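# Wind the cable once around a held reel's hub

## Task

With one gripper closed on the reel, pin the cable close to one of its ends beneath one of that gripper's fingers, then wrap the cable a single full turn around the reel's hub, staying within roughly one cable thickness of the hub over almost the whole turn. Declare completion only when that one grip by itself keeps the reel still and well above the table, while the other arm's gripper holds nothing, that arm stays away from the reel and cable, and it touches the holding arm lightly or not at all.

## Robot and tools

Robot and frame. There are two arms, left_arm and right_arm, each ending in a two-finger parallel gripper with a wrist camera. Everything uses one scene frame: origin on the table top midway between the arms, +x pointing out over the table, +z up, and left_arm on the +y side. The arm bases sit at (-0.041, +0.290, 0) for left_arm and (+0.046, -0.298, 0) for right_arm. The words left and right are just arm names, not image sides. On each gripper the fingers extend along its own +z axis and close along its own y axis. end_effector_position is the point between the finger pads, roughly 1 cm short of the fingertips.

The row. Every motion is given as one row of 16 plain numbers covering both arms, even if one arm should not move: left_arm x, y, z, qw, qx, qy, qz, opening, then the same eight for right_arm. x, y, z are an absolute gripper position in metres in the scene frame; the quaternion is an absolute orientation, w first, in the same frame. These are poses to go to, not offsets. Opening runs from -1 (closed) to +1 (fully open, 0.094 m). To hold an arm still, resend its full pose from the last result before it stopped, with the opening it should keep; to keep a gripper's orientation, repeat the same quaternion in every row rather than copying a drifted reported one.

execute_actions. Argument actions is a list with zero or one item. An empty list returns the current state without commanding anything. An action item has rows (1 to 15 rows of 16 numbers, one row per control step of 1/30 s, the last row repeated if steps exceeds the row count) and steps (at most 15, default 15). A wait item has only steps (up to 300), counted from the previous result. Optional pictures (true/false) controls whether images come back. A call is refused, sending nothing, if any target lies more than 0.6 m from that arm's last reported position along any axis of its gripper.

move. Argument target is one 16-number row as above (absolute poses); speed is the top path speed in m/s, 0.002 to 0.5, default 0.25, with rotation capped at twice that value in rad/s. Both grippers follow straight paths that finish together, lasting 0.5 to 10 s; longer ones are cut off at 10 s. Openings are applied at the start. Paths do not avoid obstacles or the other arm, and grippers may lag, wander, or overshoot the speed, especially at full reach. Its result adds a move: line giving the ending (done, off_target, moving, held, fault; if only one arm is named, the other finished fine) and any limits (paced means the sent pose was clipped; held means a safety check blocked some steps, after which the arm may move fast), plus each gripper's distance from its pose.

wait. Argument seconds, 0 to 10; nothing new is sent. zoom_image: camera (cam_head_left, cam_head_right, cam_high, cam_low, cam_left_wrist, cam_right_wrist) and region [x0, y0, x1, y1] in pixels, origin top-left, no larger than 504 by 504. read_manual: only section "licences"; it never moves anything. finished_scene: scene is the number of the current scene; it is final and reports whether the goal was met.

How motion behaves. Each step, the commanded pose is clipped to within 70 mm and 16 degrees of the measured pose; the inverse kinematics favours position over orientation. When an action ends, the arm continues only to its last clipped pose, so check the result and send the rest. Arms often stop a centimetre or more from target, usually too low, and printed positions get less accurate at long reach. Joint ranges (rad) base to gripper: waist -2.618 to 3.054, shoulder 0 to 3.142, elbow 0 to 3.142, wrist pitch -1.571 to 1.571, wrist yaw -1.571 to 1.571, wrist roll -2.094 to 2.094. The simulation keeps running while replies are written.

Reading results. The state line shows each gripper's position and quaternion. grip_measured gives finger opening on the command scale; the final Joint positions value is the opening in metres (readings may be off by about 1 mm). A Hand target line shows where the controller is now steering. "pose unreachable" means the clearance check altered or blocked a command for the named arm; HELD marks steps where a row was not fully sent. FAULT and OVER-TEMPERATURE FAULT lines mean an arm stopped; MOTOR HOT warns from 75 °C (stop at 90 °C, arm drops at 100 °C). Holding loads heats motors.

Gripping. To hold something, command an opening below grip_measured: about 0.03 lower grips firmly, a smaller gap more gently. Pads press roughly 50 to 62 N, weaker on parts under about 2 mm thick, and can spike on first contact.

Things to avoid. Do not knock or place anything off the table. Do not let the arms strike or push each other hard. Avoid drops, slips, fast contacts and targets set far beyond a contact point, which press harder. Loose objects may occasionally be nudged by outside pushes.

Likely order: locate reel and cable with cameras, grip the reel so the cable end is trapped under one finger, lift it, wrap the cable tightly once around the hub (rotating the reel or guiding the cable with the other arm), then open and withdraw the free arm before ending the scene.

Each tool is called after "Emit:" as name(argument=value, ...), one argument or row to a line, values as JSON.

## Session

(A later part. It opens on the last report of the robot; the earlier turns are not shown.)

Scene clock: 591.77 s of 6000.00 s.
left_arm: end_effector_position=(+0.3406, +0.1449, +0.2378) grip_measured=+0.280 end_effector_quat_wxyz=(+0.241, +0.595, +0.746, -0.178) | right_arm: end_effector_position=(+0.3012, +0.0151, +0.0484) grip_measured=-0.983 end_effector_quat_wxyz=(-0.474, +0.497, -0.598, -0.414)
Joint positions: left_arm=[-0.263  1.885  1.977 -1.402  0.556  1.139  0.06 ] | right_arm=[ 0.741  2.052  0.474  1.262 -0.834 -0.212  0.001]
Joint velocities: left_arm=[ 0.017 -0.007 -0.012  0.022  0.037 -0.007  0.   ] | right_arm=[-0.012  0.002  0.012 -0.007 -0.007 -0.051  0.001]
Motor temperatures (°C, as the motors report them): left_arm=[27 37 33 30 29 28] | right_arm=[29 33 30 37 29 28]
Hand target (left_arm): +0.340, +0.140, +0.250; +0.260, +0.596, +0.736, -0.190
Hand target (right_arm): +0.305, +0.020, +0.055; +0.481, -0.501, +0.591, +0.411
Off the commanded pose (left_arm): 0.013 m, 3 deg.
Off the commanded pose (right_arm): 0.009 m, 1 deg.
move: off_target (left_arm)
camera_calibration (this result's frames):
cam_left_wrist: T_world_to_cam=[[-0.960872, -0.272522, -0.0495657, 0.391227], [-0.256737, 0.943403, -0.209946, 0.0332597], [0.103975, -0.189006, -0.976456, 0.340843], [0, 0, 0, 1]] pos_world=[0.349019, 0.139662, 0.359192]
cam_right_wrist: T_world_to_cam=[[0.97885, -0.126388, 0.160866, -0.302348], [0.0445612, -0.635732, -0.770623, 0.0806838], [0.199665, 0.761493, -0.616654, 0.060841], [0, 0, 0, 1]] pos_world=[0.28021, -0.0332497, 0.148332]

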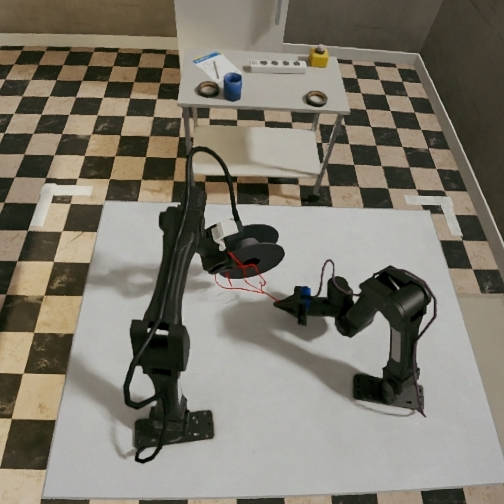

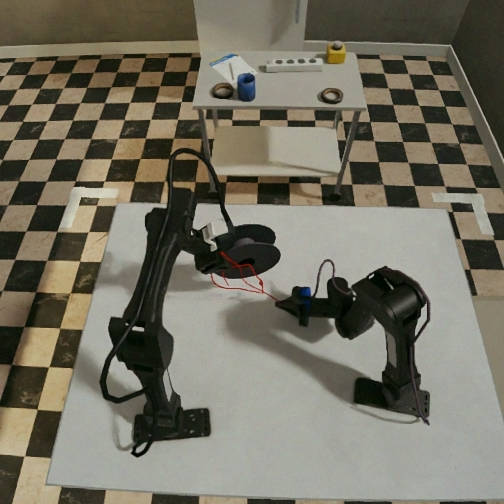

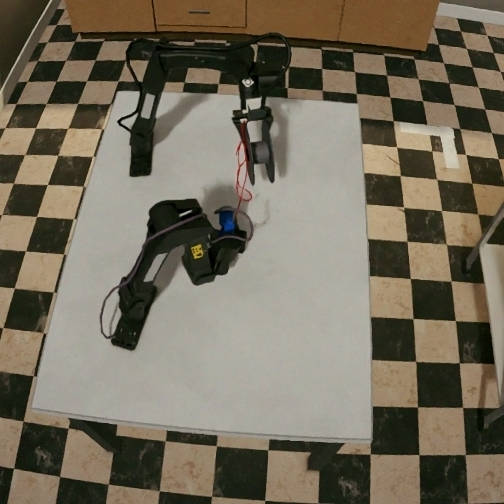

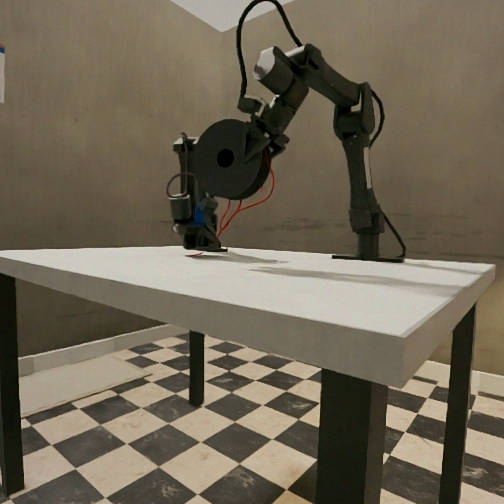

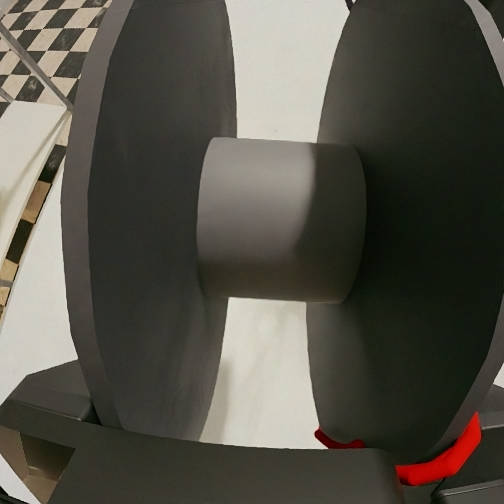

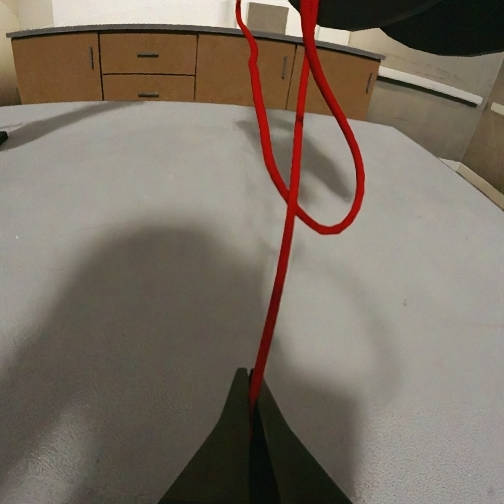

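Emit:
move(
  target=[0.34,0.14,0.25,0.26,0.595,0.735,-0.19,0.2, 0.33,-0.07,0.17,0.542,-0.455,0.542,0.455,-1],
)

Emit:
move(
  target=[0.34,0.14,0.25,0.26,0.595,0.735,-0.19,0.2, 0.38,-0.12,0.36,0.5,-0.5,0.5,0.5,-1],
  speed=0.15,
)

Scene clock: 597.07 s of 6000.00 s.
left_arm: end_effector_position=(+0.3405, +0.1445, +0.2381) grip_measured=+0.280 end_effector_quat_wxyz=(+0.241, +0.595, +0.745, -0.179) | right_arm: end_effector_position=(+0.3302, -0.0696, +0.1690) grip_measured=-0.983 end_effector_quat_wxyz=(+0.549, -0.459, +0.539, +0.444)
Joint positions: left_arm=[-0.263  1.885  1.977 -1.402  0.558  1.139  0.06 ] | right_arm=[ 0.394  1.679  0.445  1.23  -1.18  -0.03   0.001]
Joint velocities: left_arm=[ 0.002  0.002 -0.022 -0.037  0.007 -0.051 -0.001] | right_arm=[-0.002  0.002  0.007  0.022  0.022  0.007  0.   ]
Motor temperatures (°C, as the motors report them): left_arm=[27 37 33 30 29 28] | right_arm=[29 33 30 37 29 28]
Hand target (left_arm): +0.340, +0.140, +0.250; +0.260, +0.596, +0.736, -0.190
Hand target (right_arm): +0.328, -0.071, +0.169; +0.542, -0.456, +0.543, +0.451
Off the commanded pose (left_arm): 0.013 m, 3 deg.
Off the commanded pose (right_arm): 0.001 m, 2 deg.
move: off_target (left_arm)
camera_calibration (this result's frames):
cam_left_wrist: T_world_to_cam=[[-0.961047, -0.272062, -0.0486866, 0.390833], [-0.256242, 0.943092, -0.211938, 0.0339446], [0.103576, -0.191207, -0.97607, 0.341356], [0, 0, 0, 1]] pos_world=[0.348951, 0.139587, 0.35941]
cam_right_wrist: T_world_to_cam=[[0.959557, -0.18307, 0.213861, -0.367409], [0.104044, -0.475269, -0.873667, 0.127485], [0.261584, 0.860584, -0.437, 0.150061], [0, 0, 0, 1]] pos_world=[0.300033, -0.135812, 0.25553]

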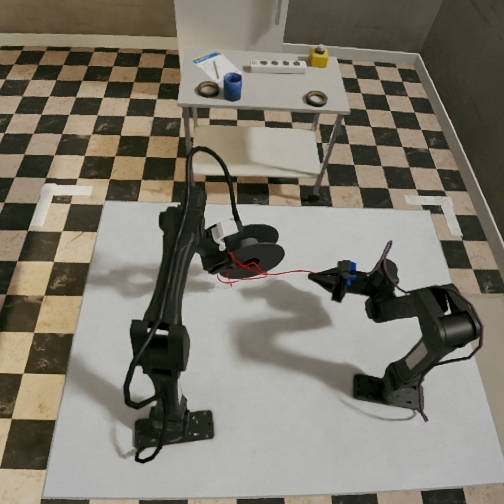

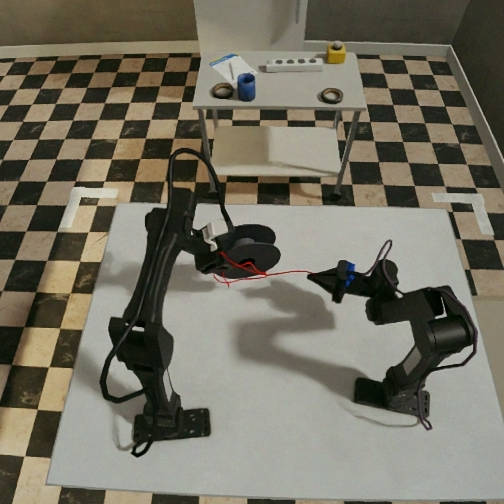

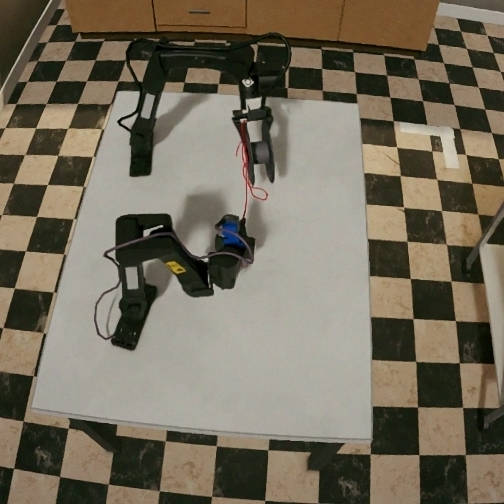

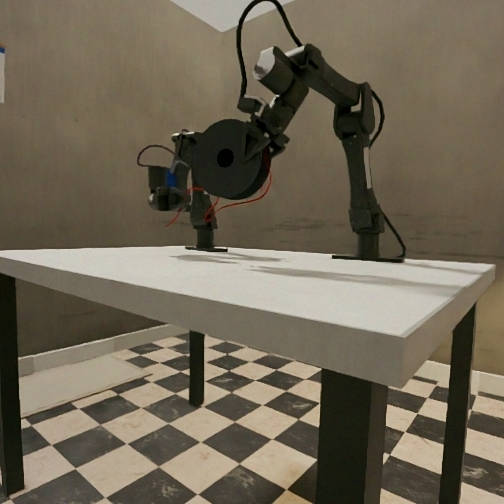

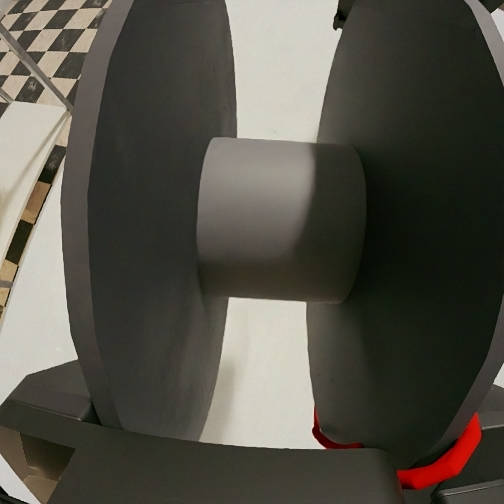

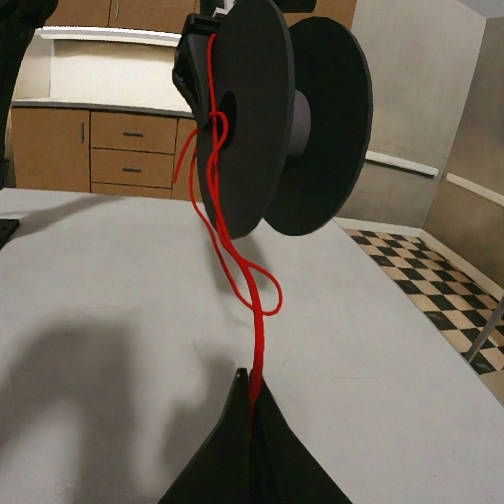

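Scene clock: 599.10 s of 6000.00 s.
left_arm: end_effector_position=(+0.3404, +0.1441, +0.2383) grip_measured=+0.280 end_effector_quat_wxyz=(+0.242, +0.595, +0.745, -0.180) | right_arm: end_effector_position=(+0.3728, -0.1169, +0.3592) grip_measured=-0.983 end_effector_quat_wxyz=(-0.506, +0.503, -0.495, -0.495)
Joint positions: left_arm=[-0.263  1.885  1.977 -1.402  0.561  1.139  0.06 ] | right_arm=[ 0.195  1.541  1.108  0.783 -1.561  0.333  0.001]
Joint velocities: left_arm=[-0.017 -0.007 -0.002 -0.007 -0.037  0.007 -0.   ] | right_arm=[ 0.002 -0.037  0.002 -0.007 -0.007  0.007 -0.   ]
Motor temperatures (°C, as the motors report them): left_arm=[27 37 33 30 29 28] | right_arm=[29 33 30 37 29 28]
Hand target (left_arm): +0.340, +0.140, +0.250; +0.260, +0.596, +0.736, -0.190
Hand target (right_arm): +0.377, -0.120, +0.360; +0.502, -0.498, +0.501, +0.498
Off the commanded pose (left_arm): 0.012 m, 3 deg.
Off the commanded pose (right_arm): 0.008 m, 1 deg.
joint sent to its limit (right arm) — the command would take joint 5 (wrist yaw) past its lower limit, so that joint was sent only as far as its limit.
move: off_target (left_arm)
camera_calibration (this result's frames):
cam_left_wrist: T_world_to_cam=[[-0.96128, -0.271445, -0.0475159, 0.390306], [-0.255583, 0.94267, -0.214593, 0.0348596], [0.103042, -0.19414, -0.975547, 0.342037], [0, 0, 0, 1]] pos_world=[0.348859, 0.139489, 0.359699]
cam_right_wrist: T_world_to_cam=[[0.978351, -0.00799207, 0.2068, -0.441643], [0.181807, -0.444217, -0.877279, 0.24261], [0.0988754, 0.895884, -0.433146, 0.326157], [0, 0, 0, 1]] pos_world=[0.355725, -0.187957, 0.445442]

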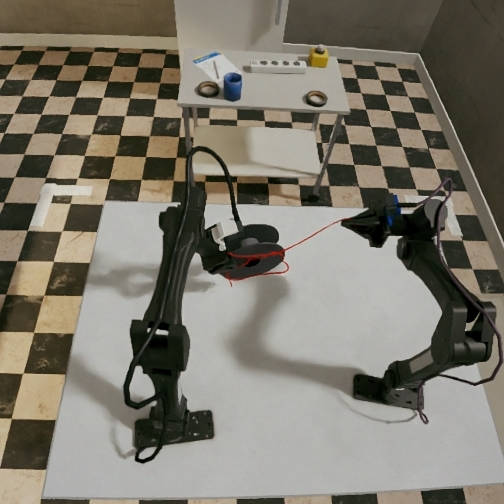

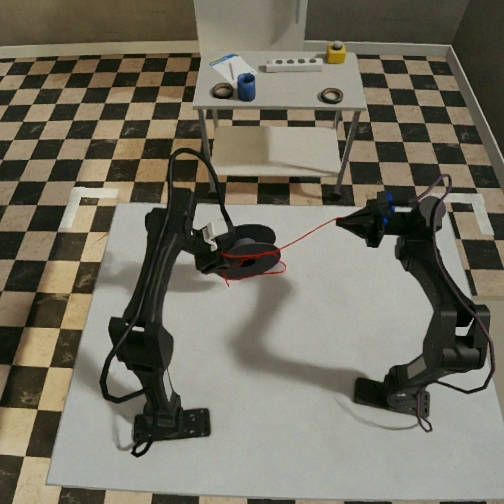

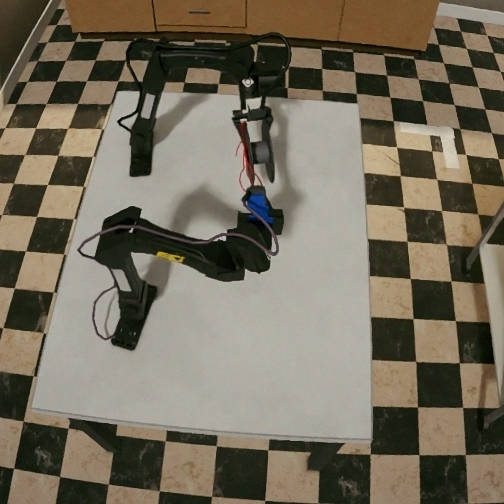

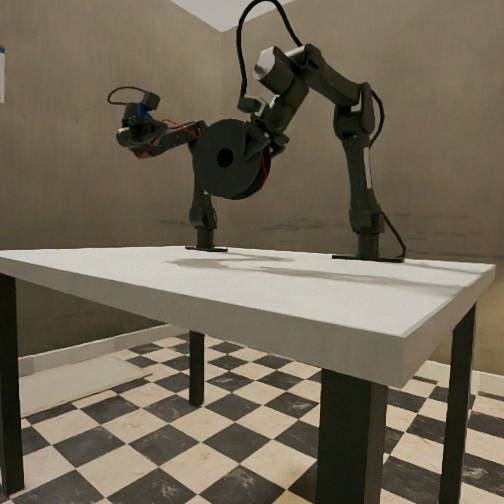

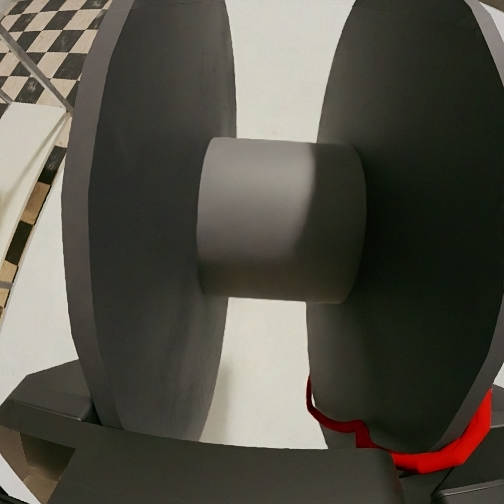

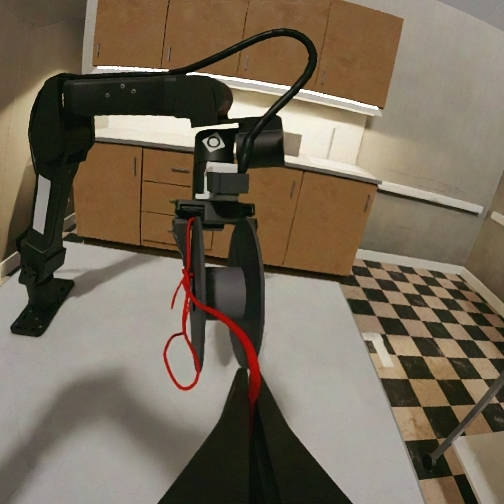

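Emit:
move(
  target=[0.34,0.14,0.25,0.26,0.595,0.735,-0.19,0.2, 0.42,-0.07,0.47,0.52,-0.48,0.52,0.48,-1],
  speed=0.15,
)

Emit:
zoom_image(
  camera="cam_head_right",
  region=[190, 180, 350, 310],
)

Scene clock: 604.70 s of 6000.00 s.
left_arm: end_effector_position=(+0.3401, +0.1430, +0.2390) grip_measured=+0.280 end_effector_quat_wxyz=(+0.244, +0.595, +0.744, -0.184) | right_arm: end_effector_position=(+0.4159, -0.0731, +0.4682) grip_measured=-0.983 end_effector_quat_wxyz=(-0.518, +0.479, -0.517, -0.484)
Joint positions: left_arm=[-0.263  1.885  1.977 -1.402  0.569  1.139  0.06 ] | right_arm=[ 0.318  1.692  1.796 -0.079 -1.37   0.028  0.001]
Joint velocities: left_arm=[-0.002  0.002 -0.007  0.051 -0.007 -0.081 -0.   ] | right_arm=[-0.012 -0.007  0.012 -0.081  0.022 -0.081  0.001]
Motor temperatures (°C, as the motors report them): left_arm=[27 37 33 30 29 28] | right_arm=[29 33 30 36 29 28]
Hand target (left_arm): +0.340, +0.140, +0.250; +0.260, +0.596, +0.736, -0.190
Hand target (right_arm): +0.418, -0.071, +0.471; +0.520, -0.479, +0.519, +0.481
Off the commanded pose (left_arm): 0.011 m, 2 deg.
Off the commanded pose (right_arm): 0.005 m, 1 deg.
move: off_target (left_arm)
camera_calibration (this result's frames):
cam_left_wrist: T_world_to_cam=[[-0.961859, -0.269887, -0.0445967, 0.388988], [-0.25394, 0.94158, -0.221226, 0.0371562], [0.101698, -0.201463, -0.974202, 0.343725], [0, 0, 0, 1]] pos_world=[0.348631, 0.139245, 0.360425]
cam_right_wrist: T_world_to_cam=[[0.98001, -0.0750253, 0.18426, -0.501079], [0.131137, -0.452886, -0.881872, 0.37245], [0.149611, 0.888406, -0.433994, 0.308603], [0, 0, 0, 1]] pos_world=[0.39605, -0.143081, 0.554714]

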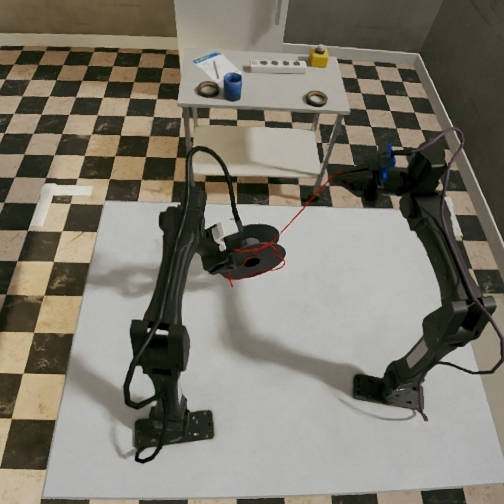

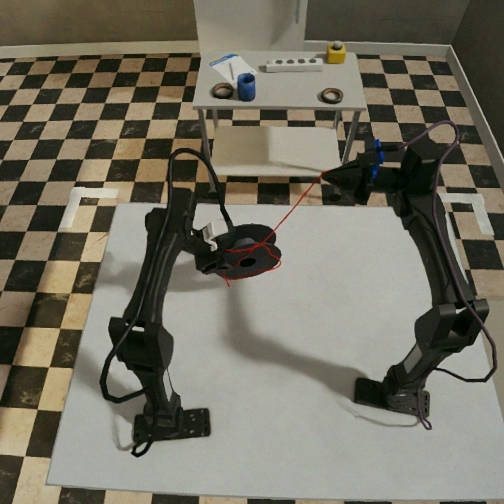

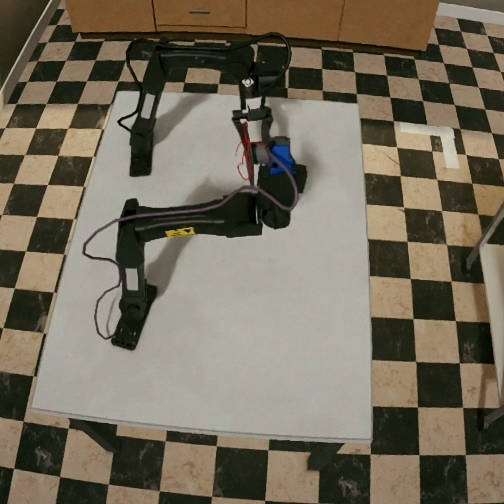

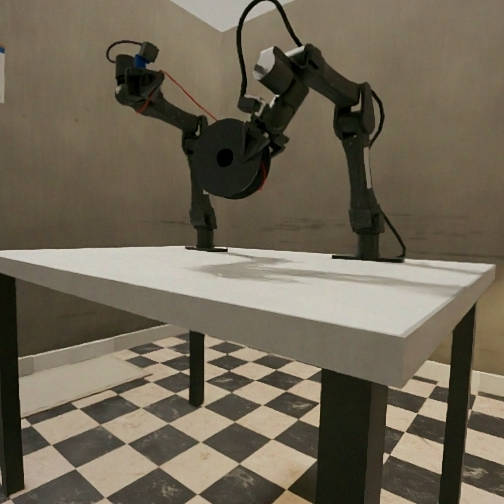

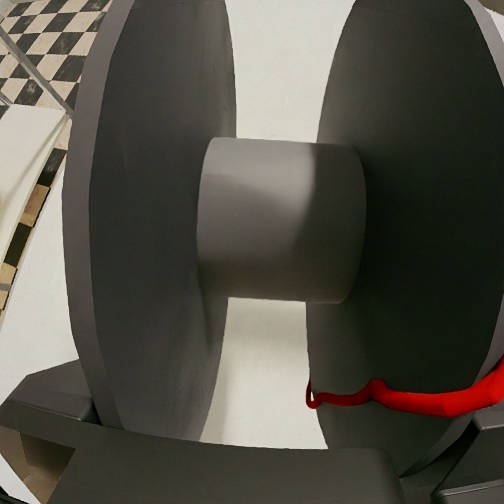

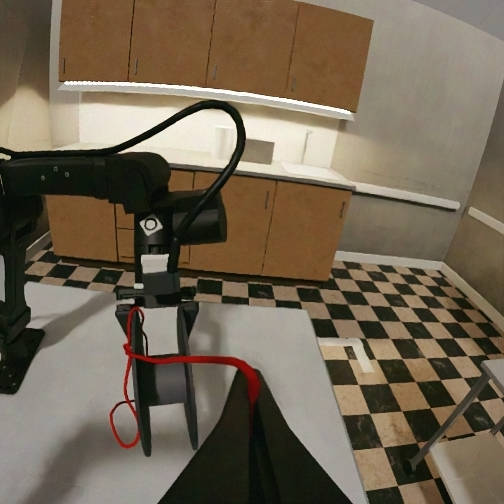

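Region (190, 180, 350, 310) of cam_head_right's 504x504 image, scaled by 3.150, with more detail than that image has; it fills the top 410 rows of this view, and the rest is white.

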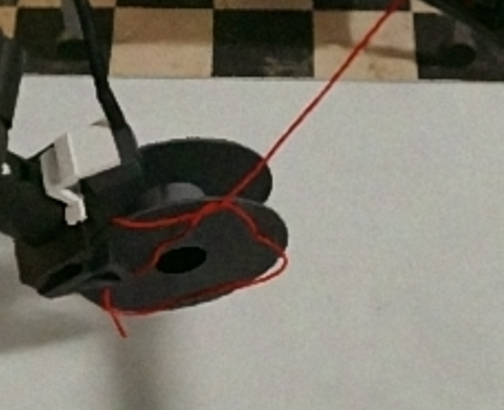

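Emit:
move(
  target=[0.34,0.14,0.25,0.26,0.595,0.735,-0.19,0.2, 0.49,-0.08,0.44,0.55,-0.445,0.55,0.445,-1],
  speed=0.1,
)

Emit:
zoom_image(
  camera="cam_head_right",
  region=[190, 180, 350, 310],
)

Scene clock: 609.40 s of 6000.00 s.
left_arm: end_effector_position=(+0.3402, +0.1433, +0.2389) grip_measured=+0.280 end_effector_quat_wxyz=(+0.243, +0.595, +0.744, -0.183) | right_arm: end_effector_position=(+0.4818, -0.0733, +0.4334) grip_measured=-0.983 end_effector_quat_wxyz=(+0.531, -0.449, +0.551, +0.461)
Joint positions: left_arm=[-0.263  1.885  1.977 -1.402  0.567  1.139  0.06 ] | right_arm=[ 0.307  1.855  1.877 -0.057 -1.281 -0.002  0.001]
Joint velocities: left_arm=[-0.012 -0.002 -0.012 -0.022 -0.051 -0.037  0.001] | right_arm=[-0.002 -0.017  0.027  0.022 -0.007 -0.022  0.   ]
Motor temperatures (°C, as the motors report them): left_arm=[27 37 33 30 29 28] | right_arm=[29 33 31 36 29 28]
Hand target (left_arm): +0.340, +0.140, +0.250; +0.260, +0.596, +0.736, -0.190
Hand target (right_arm): +0.490, -0.080, +0.441; +0.549, -0.445, +0.550, +0.444
Off the commanded pose (left_arm): 0.012 m, 2 deg.
Off the commanded pose (right_arm): 0.013 m, 3 deg.
move: off_target (left_arm, right_arm)
camera_calibration (this result's frames):
cam_left_wrist: T_world_to_cam=[[-0.96164, -0.27058, -0.0451046, 0.389283], [-0.25469, 0.941766, -0.219566, 0.0367089], [0.101888, -0.199656, -0.974554, 0.34336], [0, 0, 0, 1]] pos_world=[0.348715, 0.139315, 0.360242]
cam_right_wrist: T_world_to_cam=[[0.972509, -0.170711, 0.158377, -0.551365], [0.0602788, -0.472395, -0.879323, 0.364655], [0.224927, 0.864697, -0.449119, 0.252335], [0, 0, 0, 1]] pos_world=[0.45747, -0.140055, 0.521302]

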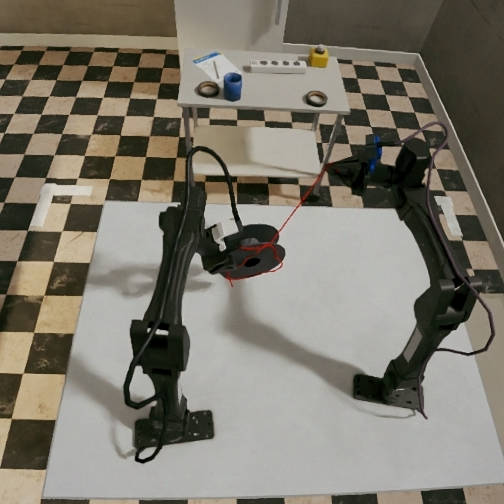

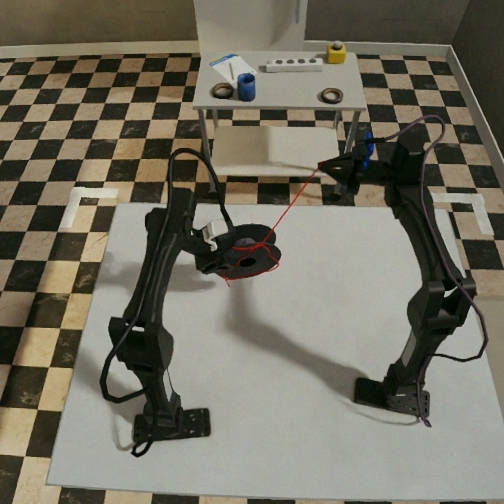

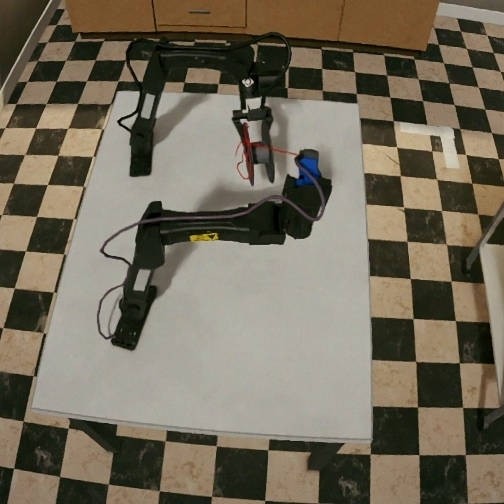

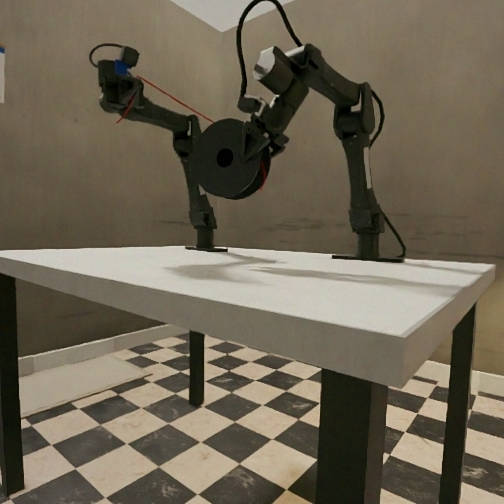

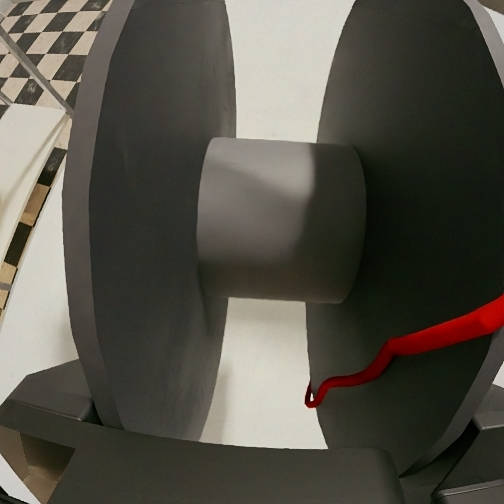

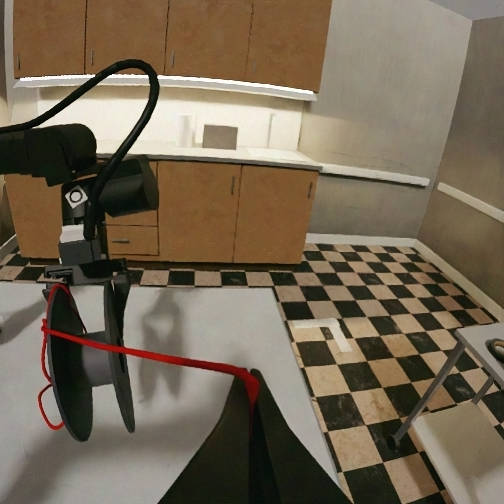

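Region (190, 180, 350, 310) of cam_head_right's 504x504 image, scaled by 3.150, with more detail than that image has; it fills the top 410 rows of this view, and the rest is white.

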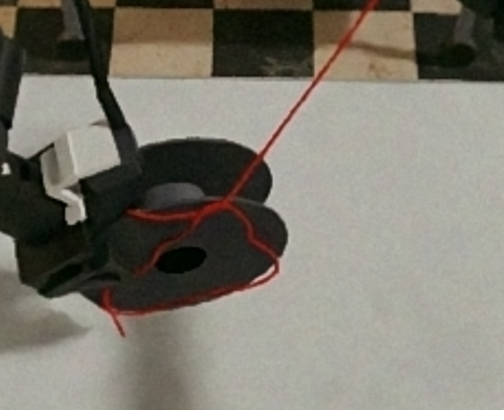

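Emit:
move(
  target=[0.34,0.14,0.25,0.26,0.595,0.735,-0.19,0.2, 0.46,0.0,0.54,0.55,-0.445,0.55,0.445,-1],
  speed=0.1,
)

Emit:
zoom_image(
  camera="cam_head_right",
  region=[190, 180, 350, 310],
)

Scene clock: 616.60 s of 6000.00 s.
left_arm: end_effector_position=(+0.3402, +0.1434, +0.2388) grip_measured=+0.280 end_effector_quat_wxyz=(+0.243, +0.594, +0.745, -0.183) | right_arm: end_effector_position=(+0.4563, -0.0014, +0.5415) grip_measured=-0.983 end_effector_quat_wxyz=(+0.553, -0.443, +0.541, +0.452)
Joint positions: left_arm=[-0.263  1.885  1.977 -1.402  0.566  1.136  0.06 ] | right_arm=[ 0.501  2.136  2.767 -0.588 -1.059  0.037  0.001]
Joint velocities: left_arm=[-0.007  0.002 -0.012  0.022  0.007  0.022  0.001] | right_arm=[ 0.002  0.076  0.164 -0.095  0.066  0.007 -0.001]
Motor temperatures (°C, as the motors report them): left_arm=[27 37 33 30 29 28] | right_arm=[29 33 31 36 29 28]
Hand target (left_arm): +0.340, +0.140, +0.250; +0.260, +0.596, +0.736, -0.190
Hand target (right_arm): +0.458, -0.001, +0.540; +0.554, -0.440, +0.547, +0.448
Off the commanded pose (left_arm): 0.012 m, 2 deg.
Off the commanded pose (right_arm): 0.004 m, 1 deg.
move: off_target (left_arm)
camera_calibration (this result's frames):
cam_left_wrist: T_world_to_cam=[[-0.961058, -0.272846, -0.0438519, 0.38917], [-0.257231, 0.941234, -0.218883, 0.0373751], [0.100996, -0.199079, -0.974765, 0.343582], [0, 0, 0, 1]] pos_world=[0.348929, 0.139405, 0.360158]
cam_right_wrist: T_world_to_cam=[[0.960948, -0.201859, 0.189293, -0.54296], [0.0798876, -0.452556, -0.88815, 0.491037], [0.264947, 0.868588, -0.418757, 0.209785], [0, 0, 0, 1]] pos_world=[0.426947, -0.0695964, 0.626741]

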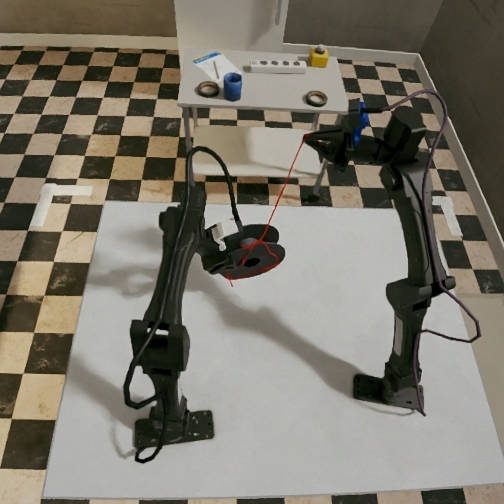

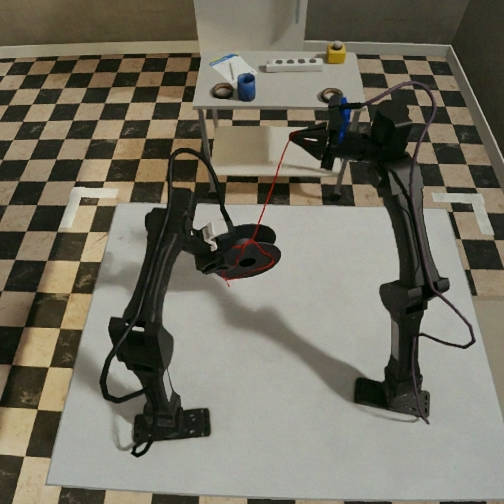

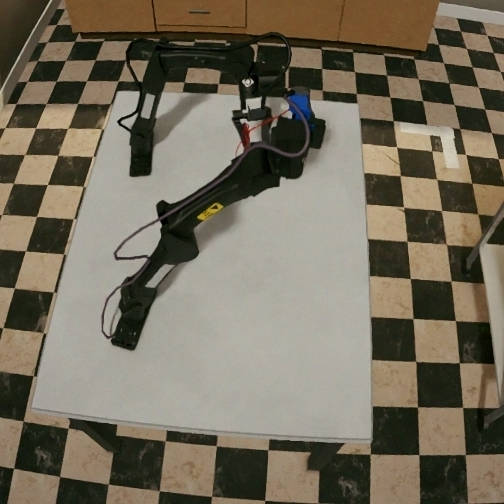

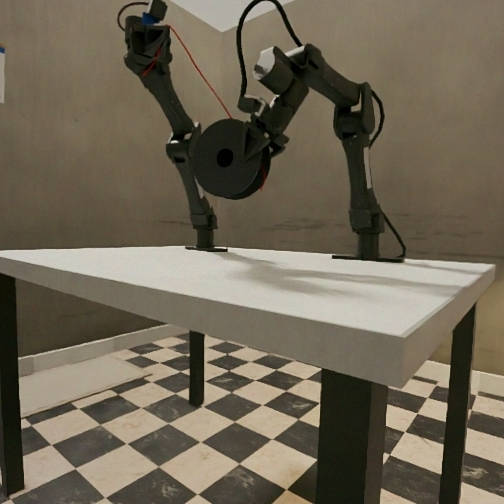

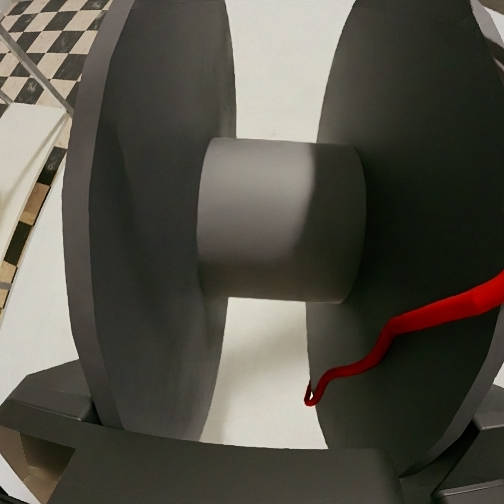

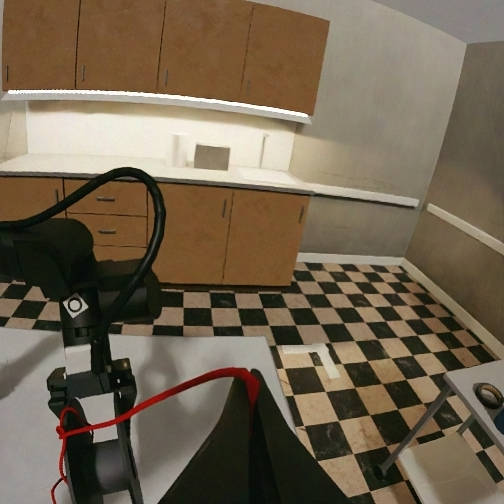

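Region (190, 180, 350, 310) of cam_head_right's 504x504 image, scaled by 3.150, with more detail than that image has; it fills the top 410 rows of this view, and the rest is white.

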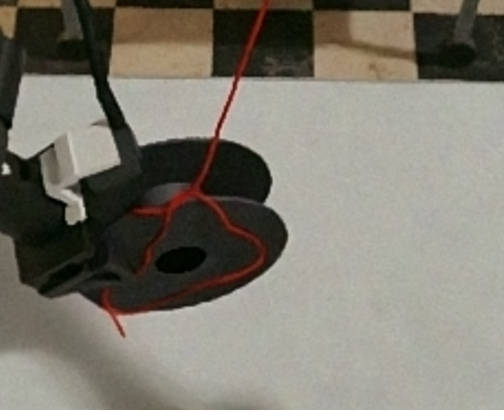

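Emit:
move(
  target=[0.34,0.14,0.25,0.26,0.595,0.735,-0.19,0.2, 0.55,-0.01,0.45,0.612,-0.354,0.612,0.354,-1],
  speed=0.1,
)

Emit:
zoom_image(
  camera="cam_head_right",
  region=[190, 180, 350, 310],
)

Scene clock: 623.27 s of 6000.00 s.
left_arm: end_effector_position=(+0.3404, +0.1439, +0.2384) grip_measured=+0.280 end_effector_quat_wxyz=(+0.242, +0.594, +0.746, -0.181) | right_arm: end_effector_position=(+0.5474, -0.0050, +0.4497) grip_measured=-0.983 end_effector_quat_wxyz=(+0.600, -0.363, +0.612, +0.365)
Joint positions: left_arm=[-0.263  1.885  1.977 -1.402  0.563  1.136  0.06 ] | right_arm=[ 0.501  2.025  2.18  -0.173 -0.77  -0.001  0.001]
Joint velocities: left_arm=[ 0.012  0.007  0.002 -0.022  0.037  0.051  0.   ] | right_arm=[-0.012 -0.002  0.002  0.007 -0.007 -0.051 -0.   ]
Motor temperatures (°C, as the motors report them): left_arm=[27 37 33 30 29 28] | right_arm=[29 34 31 37 29 28]
Hand target (left_arm): +0.340, +0.140, +0.250; +0.260, +0.596, +0.736, -0.190
Hand target (right_arm): +0.551, -0.010, +0.452; +0.611, -0.356, +0.613, +0.353
Off the commanded pose (left_arm): 0.012 m, 3 deg.
Off the commanded pose (right_arm): 0.006 m, 2 deg.
move: off_target (left_arm)
camera_calibration (this result's frames):
cam_left_wrist: T_world_to_cam=[[-0.960767, -0.27363, -0.0453206, 0.389833], [-0.258052, 0.941774, -0.21557, 0.0362294], [0.101668, -0.195418, -0.975436, 0.342737], [0, 0, 0, 1]] pos_world=[0.349043, 0.139527, 0.359795]
cam_right_wrist: T_world_to_cam=[[0.868228, -0.463266, 0.177668, -0.559141], [-0.075958, -0.477964, -0.875089, 0.479902], [0.490318, 0.746281, -0.45017, 0.0404137], [0, 0, 0, 1]] pos_world=[0.502098, -0.059815, 0.537491]

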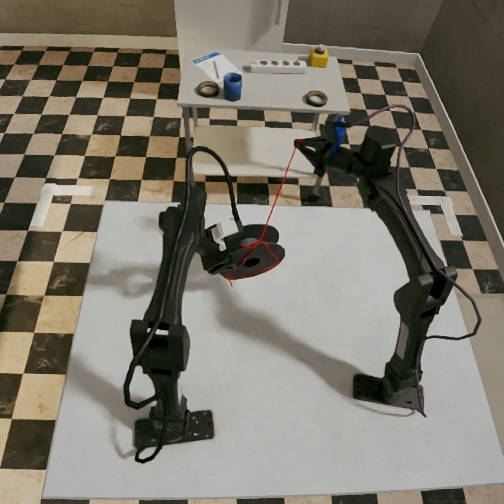

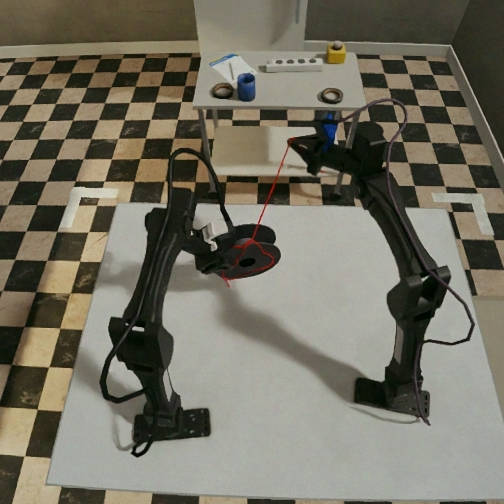

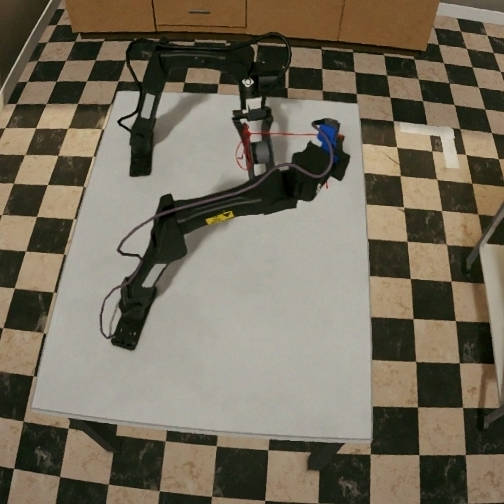

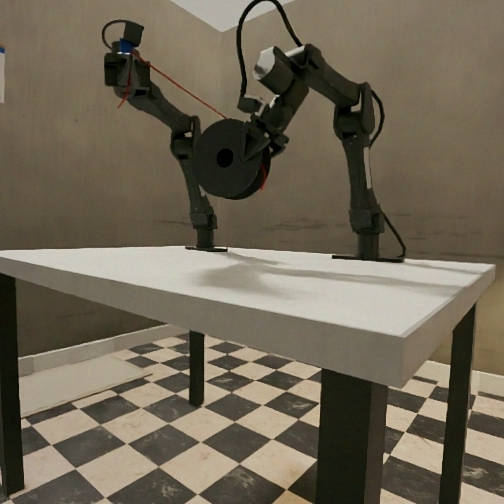

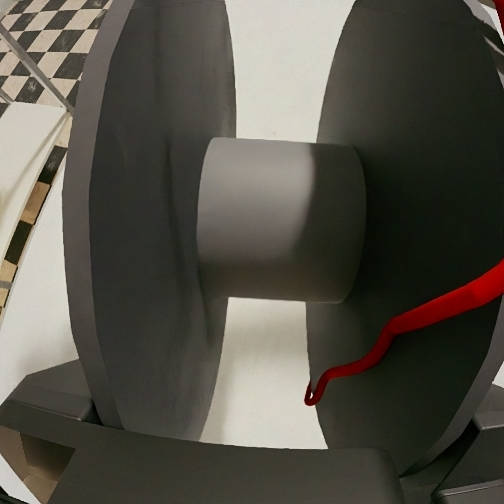

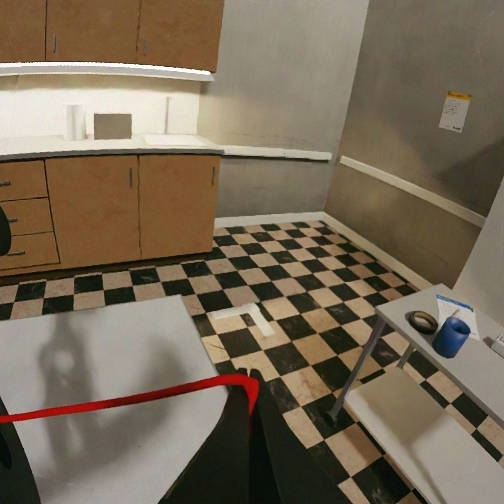

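Region (190, 180, 350, 310) of cam_head_right's 504x504 image, scaled by 3.150, with more detail than that image has; it fills the top 410 rows of this view, and the rest is white.

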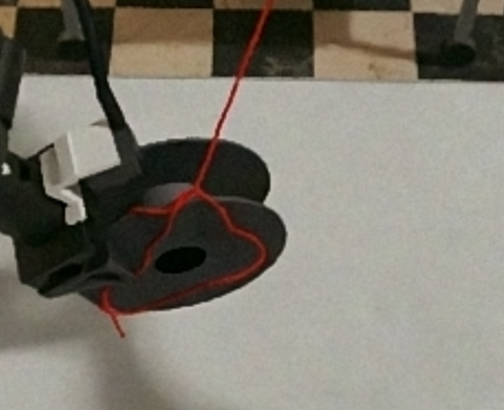

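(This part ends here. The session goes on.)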